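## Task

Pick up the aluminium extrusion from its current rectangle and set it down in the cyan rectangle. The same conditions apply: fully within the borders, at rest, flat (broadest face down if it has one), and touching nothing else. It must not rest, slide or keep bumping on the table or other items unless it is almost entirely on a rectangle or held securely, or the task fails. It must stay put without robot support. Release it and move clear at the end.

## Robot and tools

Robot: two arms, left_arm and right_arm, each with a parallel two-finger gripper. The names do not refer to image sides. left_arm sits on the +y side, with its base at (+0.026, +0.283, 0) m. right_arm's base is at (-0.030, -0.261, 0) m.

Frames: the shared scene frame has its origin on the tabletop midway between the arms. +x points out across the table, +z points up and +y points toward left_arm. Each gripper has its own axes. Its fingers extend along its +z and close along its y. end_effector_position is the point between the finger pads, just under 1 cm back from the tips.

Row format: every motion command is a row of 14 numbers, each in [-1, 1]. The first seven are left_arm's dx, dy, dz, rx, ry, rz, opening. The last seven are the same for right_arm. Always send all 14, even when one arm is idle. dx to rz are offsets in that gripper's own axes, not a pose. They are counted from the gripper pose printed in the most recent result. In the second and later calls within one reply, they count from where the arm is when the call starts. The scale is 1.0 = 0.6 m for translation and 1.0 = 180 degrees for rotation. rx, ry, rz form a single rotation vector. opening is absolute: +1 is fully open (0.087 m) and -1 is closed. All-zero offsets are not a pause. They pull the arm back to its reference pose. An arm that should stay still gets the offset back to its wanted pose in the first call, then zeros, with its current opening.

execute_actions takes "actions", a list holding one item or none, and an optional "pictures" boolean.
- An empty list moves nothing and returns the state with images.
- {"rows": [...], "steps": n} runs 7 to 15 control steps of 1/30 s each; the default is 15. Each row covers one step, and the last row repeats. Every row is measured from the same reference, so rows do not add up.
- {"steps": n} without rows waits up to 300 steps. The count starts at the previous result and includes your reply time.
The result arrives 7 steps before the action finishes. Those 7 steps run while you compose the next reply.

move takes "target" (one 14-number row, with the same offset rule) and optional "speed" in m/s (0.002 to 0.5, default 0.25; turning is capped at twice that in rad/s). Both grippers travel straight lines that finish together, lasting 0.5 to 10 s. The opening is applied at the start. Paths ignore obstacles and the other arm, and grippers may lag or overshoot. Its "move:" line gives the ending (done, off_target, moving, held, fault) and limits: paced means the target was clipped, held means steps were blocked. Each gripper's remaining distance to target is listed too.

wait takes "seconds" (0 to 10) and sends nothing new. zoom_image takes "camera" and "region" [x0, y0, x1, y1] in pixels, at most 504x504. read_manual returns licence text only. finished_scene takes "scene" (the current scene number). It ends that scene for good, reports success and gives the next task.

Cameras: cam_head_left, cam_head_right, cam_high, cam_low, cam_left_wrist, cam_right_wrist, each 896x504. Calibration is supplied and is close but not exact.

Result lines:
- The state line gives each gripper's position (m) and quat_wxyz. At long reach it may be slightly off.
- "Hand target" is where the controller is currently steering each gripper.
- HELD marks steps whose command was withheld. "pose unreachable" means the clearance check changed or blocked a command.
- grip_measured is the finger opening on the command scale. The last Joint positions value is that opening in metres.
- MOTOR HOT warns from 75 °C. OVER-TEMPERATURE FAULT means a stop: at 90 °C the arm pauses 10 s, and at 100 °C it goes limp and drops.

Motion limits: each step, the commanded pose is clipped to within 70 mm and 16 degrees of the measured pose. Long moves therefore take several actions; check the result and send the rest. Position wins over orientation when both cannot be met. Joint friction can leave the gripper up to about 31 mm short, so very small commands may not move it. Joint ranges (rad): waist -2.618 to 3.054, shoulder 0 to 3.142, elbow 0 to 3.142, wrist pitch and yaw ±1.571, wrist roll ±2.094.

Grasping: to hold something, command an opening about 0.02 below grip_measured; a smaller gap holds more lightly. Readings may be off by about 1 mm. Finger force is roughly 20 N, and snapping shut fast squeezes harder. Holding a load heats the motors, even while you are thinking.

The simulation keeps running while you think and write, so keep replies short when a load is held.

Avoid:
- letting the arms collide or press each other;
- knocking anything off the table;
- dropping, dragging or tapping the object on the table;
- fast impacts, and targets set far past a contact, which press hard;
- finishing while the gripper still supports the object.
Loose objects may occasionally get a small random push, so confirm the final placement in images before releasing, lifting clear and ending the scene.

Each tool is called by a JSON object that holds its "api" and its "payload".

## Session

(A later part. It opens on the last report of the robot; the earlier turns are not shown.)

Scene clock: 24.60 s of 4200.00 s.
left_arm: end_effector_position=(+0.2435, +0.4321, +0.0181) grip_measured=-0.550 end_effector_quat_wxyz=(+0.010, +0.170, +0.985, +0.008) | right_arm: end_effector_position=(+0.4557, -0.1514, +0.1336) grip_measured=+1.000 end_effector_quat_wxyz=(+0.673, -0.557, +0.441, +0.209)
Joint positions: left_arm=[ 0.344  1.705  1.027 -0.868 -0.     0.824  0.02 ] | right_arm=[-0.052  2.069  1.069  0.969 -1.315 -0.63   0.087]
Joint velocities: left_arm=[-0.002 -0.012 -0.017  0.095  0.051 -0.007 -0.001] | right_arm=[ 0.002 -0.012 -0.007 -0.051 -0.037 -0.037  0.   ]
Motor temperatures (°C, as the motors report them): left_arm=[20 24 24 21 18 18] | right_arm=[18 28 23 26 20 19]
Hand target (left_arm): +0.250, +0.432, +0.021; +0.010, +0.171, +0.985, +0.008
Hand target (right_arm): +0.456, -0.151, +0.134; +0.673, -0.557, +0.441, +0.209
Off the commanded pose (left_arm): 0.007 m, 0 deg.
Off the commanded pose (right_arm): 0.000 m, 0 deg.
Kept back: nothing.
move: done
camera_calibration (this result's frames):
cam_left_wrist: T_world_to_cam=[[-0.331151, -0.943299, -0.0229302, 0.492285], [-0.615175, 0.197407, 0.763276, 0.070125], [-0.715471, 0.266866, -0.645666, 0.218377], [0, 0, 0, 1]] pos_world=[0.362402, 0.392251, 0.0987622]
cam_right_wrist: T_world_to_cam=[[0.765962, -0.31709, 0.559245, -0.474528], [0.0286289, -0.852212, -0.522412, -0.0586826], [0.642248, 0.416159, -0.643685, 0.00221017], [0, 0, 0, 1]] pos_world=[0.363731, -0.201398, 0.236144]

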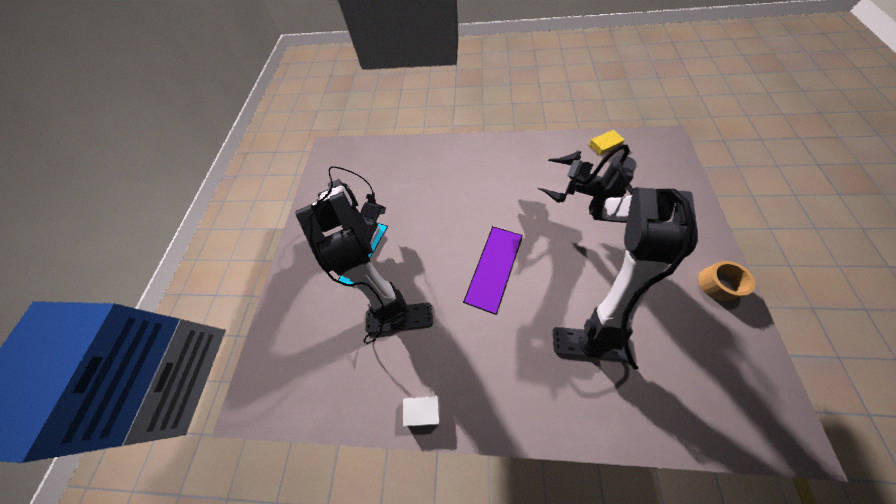

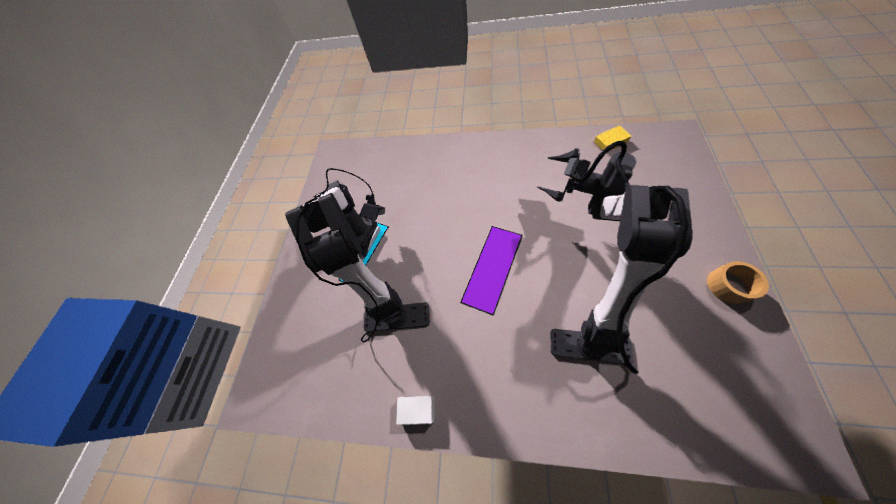

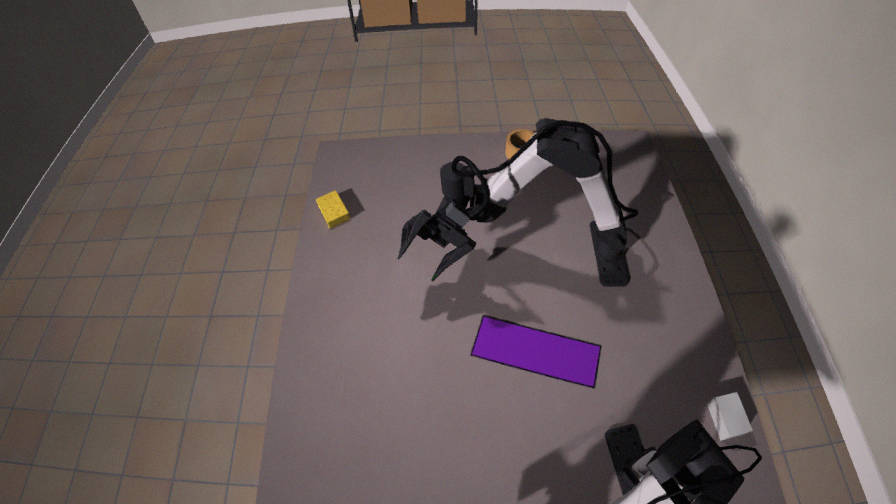

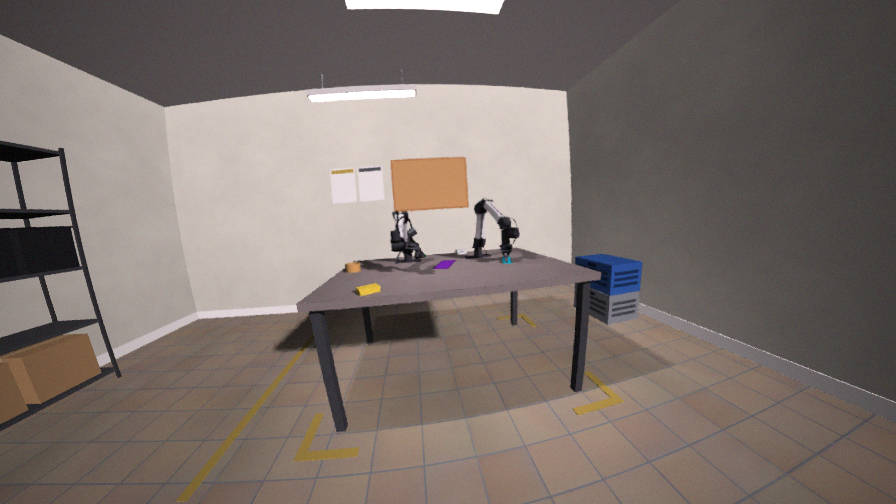

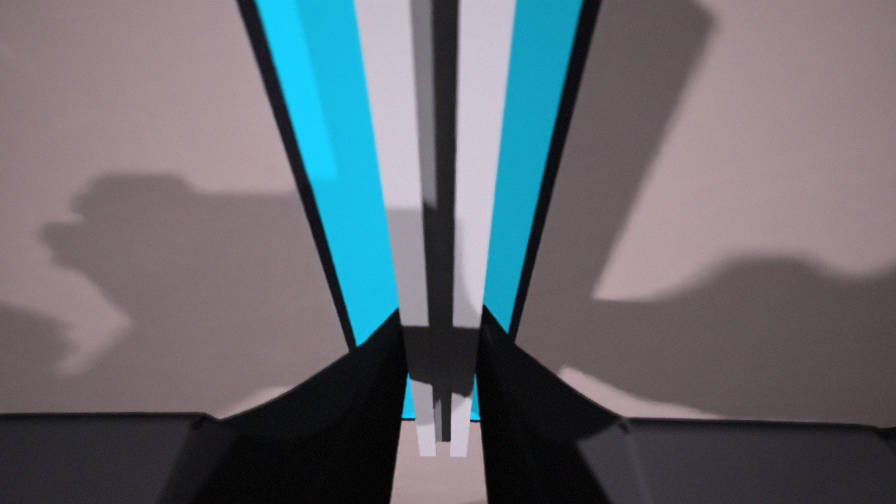

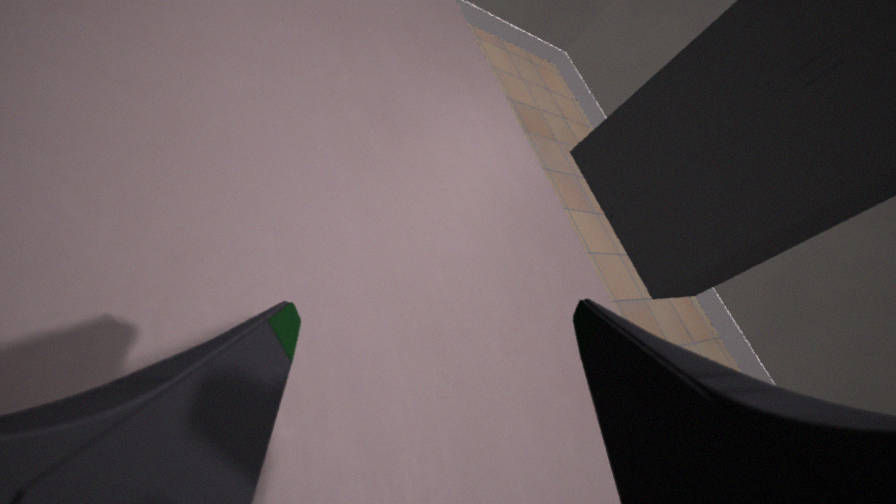

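{"api": "execute_actions", "payload": {"actions": [{"rows": [[0,0,0,0,0,0,-0.45, 0,0,0,0,0,0,1.0],[0,0,0,0,0,0,-0.3, 0,0,0,0,0,0,1.0],[0,0,0,0,0,0,0.0, 0,0,0,0,0,0,1.0],[0,0,0,0,0,0,0.2, 0,0,0,0,0,0,1.0]], "steps": 12}]}}

{"api": "move", "payload": {"target": [0,0,-0.2,0,0,0,0.2, 0,0,0,0,0,0,1.0], "speed": 0.15}}

Scene clock: 25.30 s of 4200.00 s.
left_arm: end_effector_position=(+0.2434, +0.4319, +0.0181) grip_measured=+0.172 end_effector_quat_wxyz=(+0.010, +0.168, +0.986, +0.008) | right_arm: end_effector_position=(+0.4557, -0.1514, +0.1336) grip_measured=+1.000 end_effector_quat_wxyz=(+0.673, -0.557, +0.441, +0.209)
Joint positions: left_arm=[ 0.344  1.705  1.027 -0.868 -0.     0.821  0.051] | right_arm=[-0.052  2.069  1.069  0.969 -1.315 -0.63   0.087]
Joint velocities: left_arm=[ 0.012  0.002 -0.002  0.037 -0.037 -0.007  0.048] | right_arm=[-0.002  0.002  0.002 -0.051 -0.007  0.007  0.   ]
Motor temperatures (°C, as the motors report them): left_arm=[20 24 24 21 18 18] | right_arm=[18 29 23 26 20 19]
Steps of this call (steps 1 to 16: nothing new was sent; steps 17 to 21: the first 5 steps of this action). Readings (end_effector_position):
17: left_arm (+0.2434, +0.4319, +0.0181) | right_arm (+0.4557, -0.1514, +0.1336)
18: left_arm (+0.2434, +0.4319, +0.0181) | right_arm (+0.4557, -0.1514, +0.1336)
20: left_arm (+0.2434, +0.4319, +0.0181) | right_arm (+0.4557, -0.1514, +0.1336)
21: the state above

Scene clock: 26.97 s of 4200.00 s.
left_arm: end_effector_position=(+0.2396, +0.4300, +0.1294) grip_measured=+0.200 end_effector_quat_wxyz=(+0.000, +0.168, +0.986, +0.000) | right_arm: end_effector_position=(+0.4557, -0.1514, +0.1336) grip_measured=+1.000 end_effector_quat_wxyz=(+0.673, -0.557, +0.441, +0.209)
Joint positions: left_arm=[ 0.344  1.622  1.389 -1.337 -0.     0.821  0.052] | right_arm=[-0.052  2.069  1.069  0.969 -1.315 -0.63   0.087]
Joint velocities: left_arm=[ 0.002 -0.007 -0.002 -0.022 -0.037  0.037 -0.   ] | right_arm=[ 0.002  0.012 -0.002  0.007 -0.022  0.007  0.   ]
Motor temperatures (°C, as the motors report them): left_arm=[20 24 24 21 18 18] | right_arm=[18 29 23 26 20 19]
Hand target (left_arm): +0.241, +0.430, +0.138; +0.010, +0.168, +0.986, +0.008
Hand target (right_arm): +0.456, -0.151, +0.134; +0.673, -0.557, +0.441, +0.209
Off your previous action's commanded pose (left_arm): 0.000 m, 0 deg at its last step (step 7 of this call).
Off your previous action's commanded pose (right_arm): 0.000 m, 0 deg at its last step (step 7 of this call).
Off the commanded pose (left_arm): 0.009 m, 1 deg.
Off the commanded pose (right_arm): 0.000 m, 0 deg.
Kept back: nothing.
move: done
camera_calibration (this result's frames):
cam_left_wrist: T_world_to_cam=[[-0.328935, -0.94434, -0.00478531, 0.489149], [-0.598844, 0.204667, 0.774272, -0.025209], [-0.730197, 0.257551, -0.632835, 0.293903], [0, 0, 0, 1]] pos_world=[0.360409, 0.391388, 0.207851]
cam_right_wrist: T_world_to_cam=[[0.765962, -0.31709, 0.559245, -0.474528], [0.0286289, -0.852212, -0.522412, -0.0586826], [0.642248, 0.416159, -0.643685, 0.00221017], [0, 0, 0, 1]] pos_world=[0.363731, -0.201398, 0.236144]

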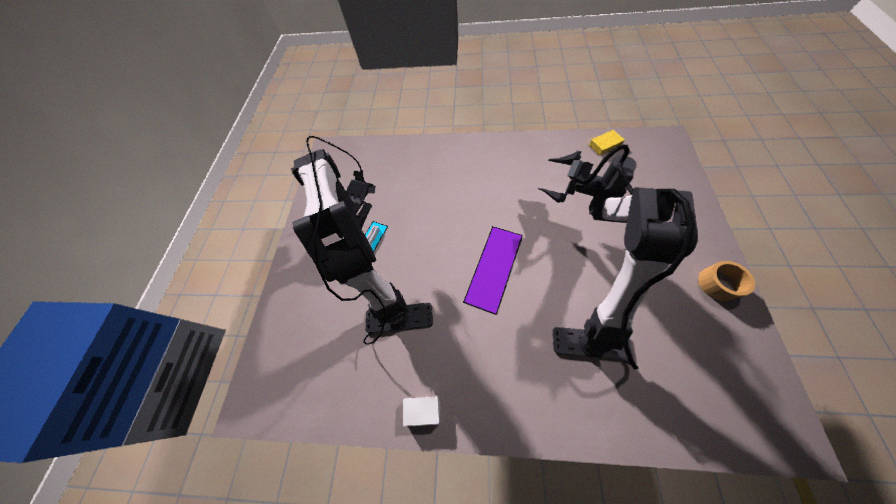

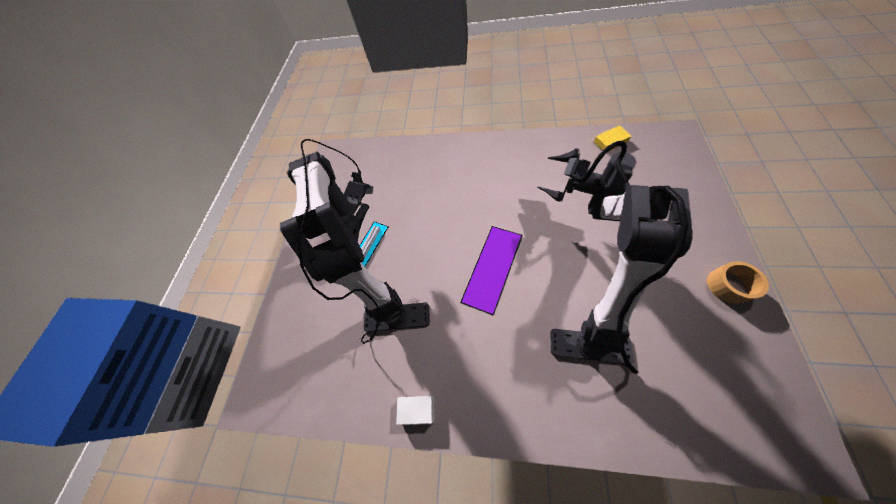

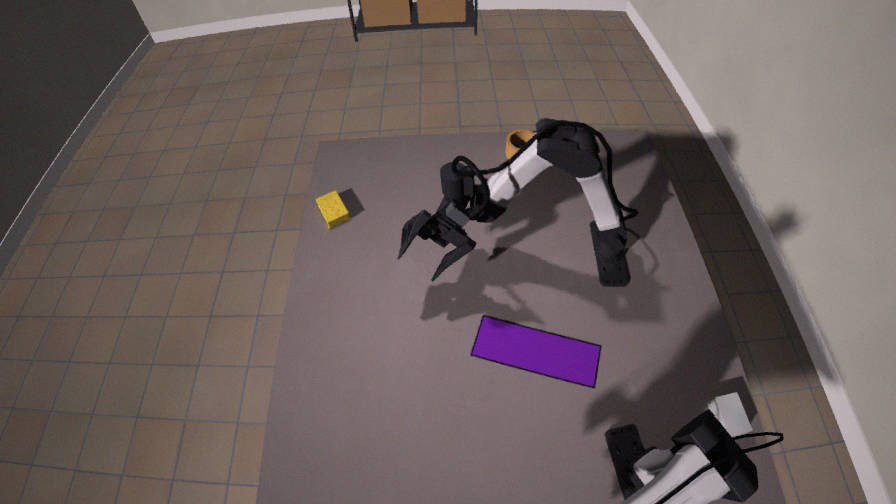

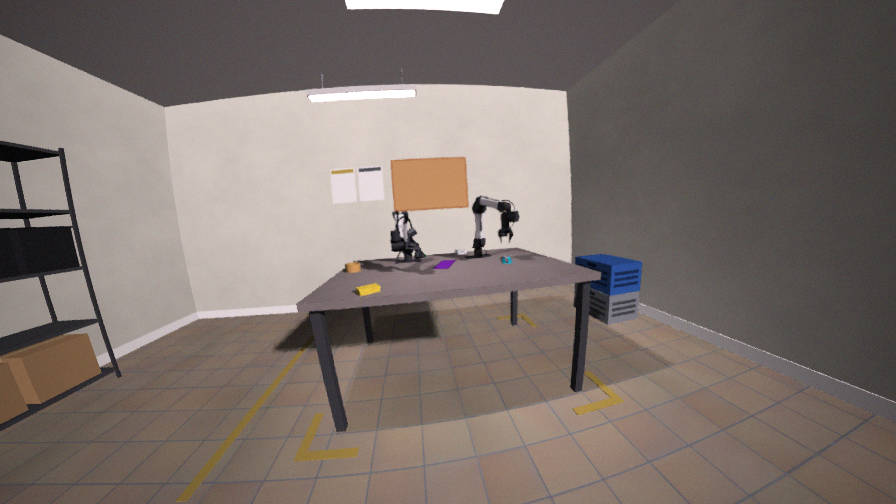

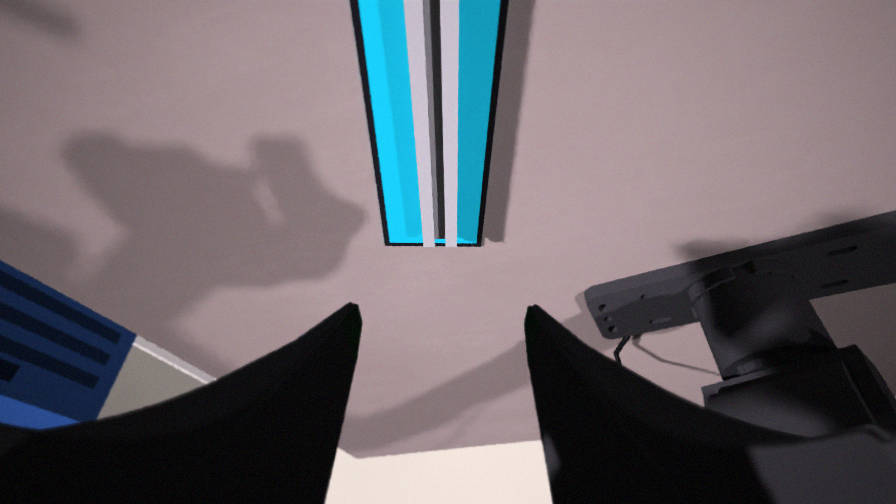

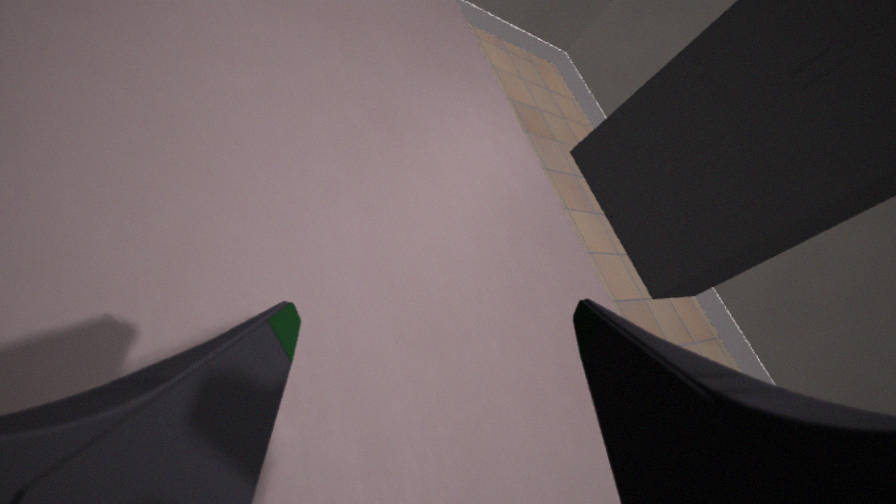

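{"api": "zoom_image", "payload": {"camera": "cam_head_right", "region": [345, 205, 405, 270]}}

Region (345, 205, 405, 270) of cam_head_right's 896x504 image, scaled by 7.754, with more detail than that image has; it fills the left 465 columns of this view, and the rest is white.

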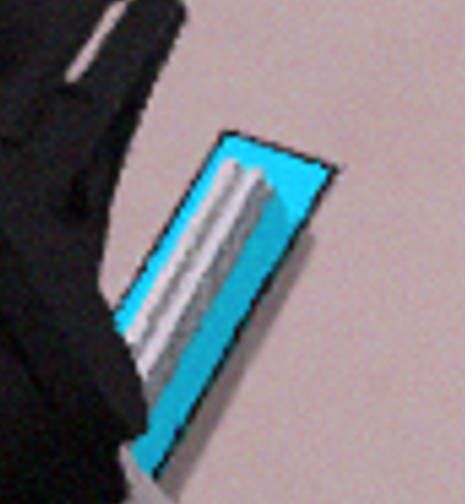

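The extrusion lies flat and wholly inside the cyan rectangle, with margin at both ends.

{"api": "finished_scene", "payload": {"scene": 2}}

The scene is finished: the task was done.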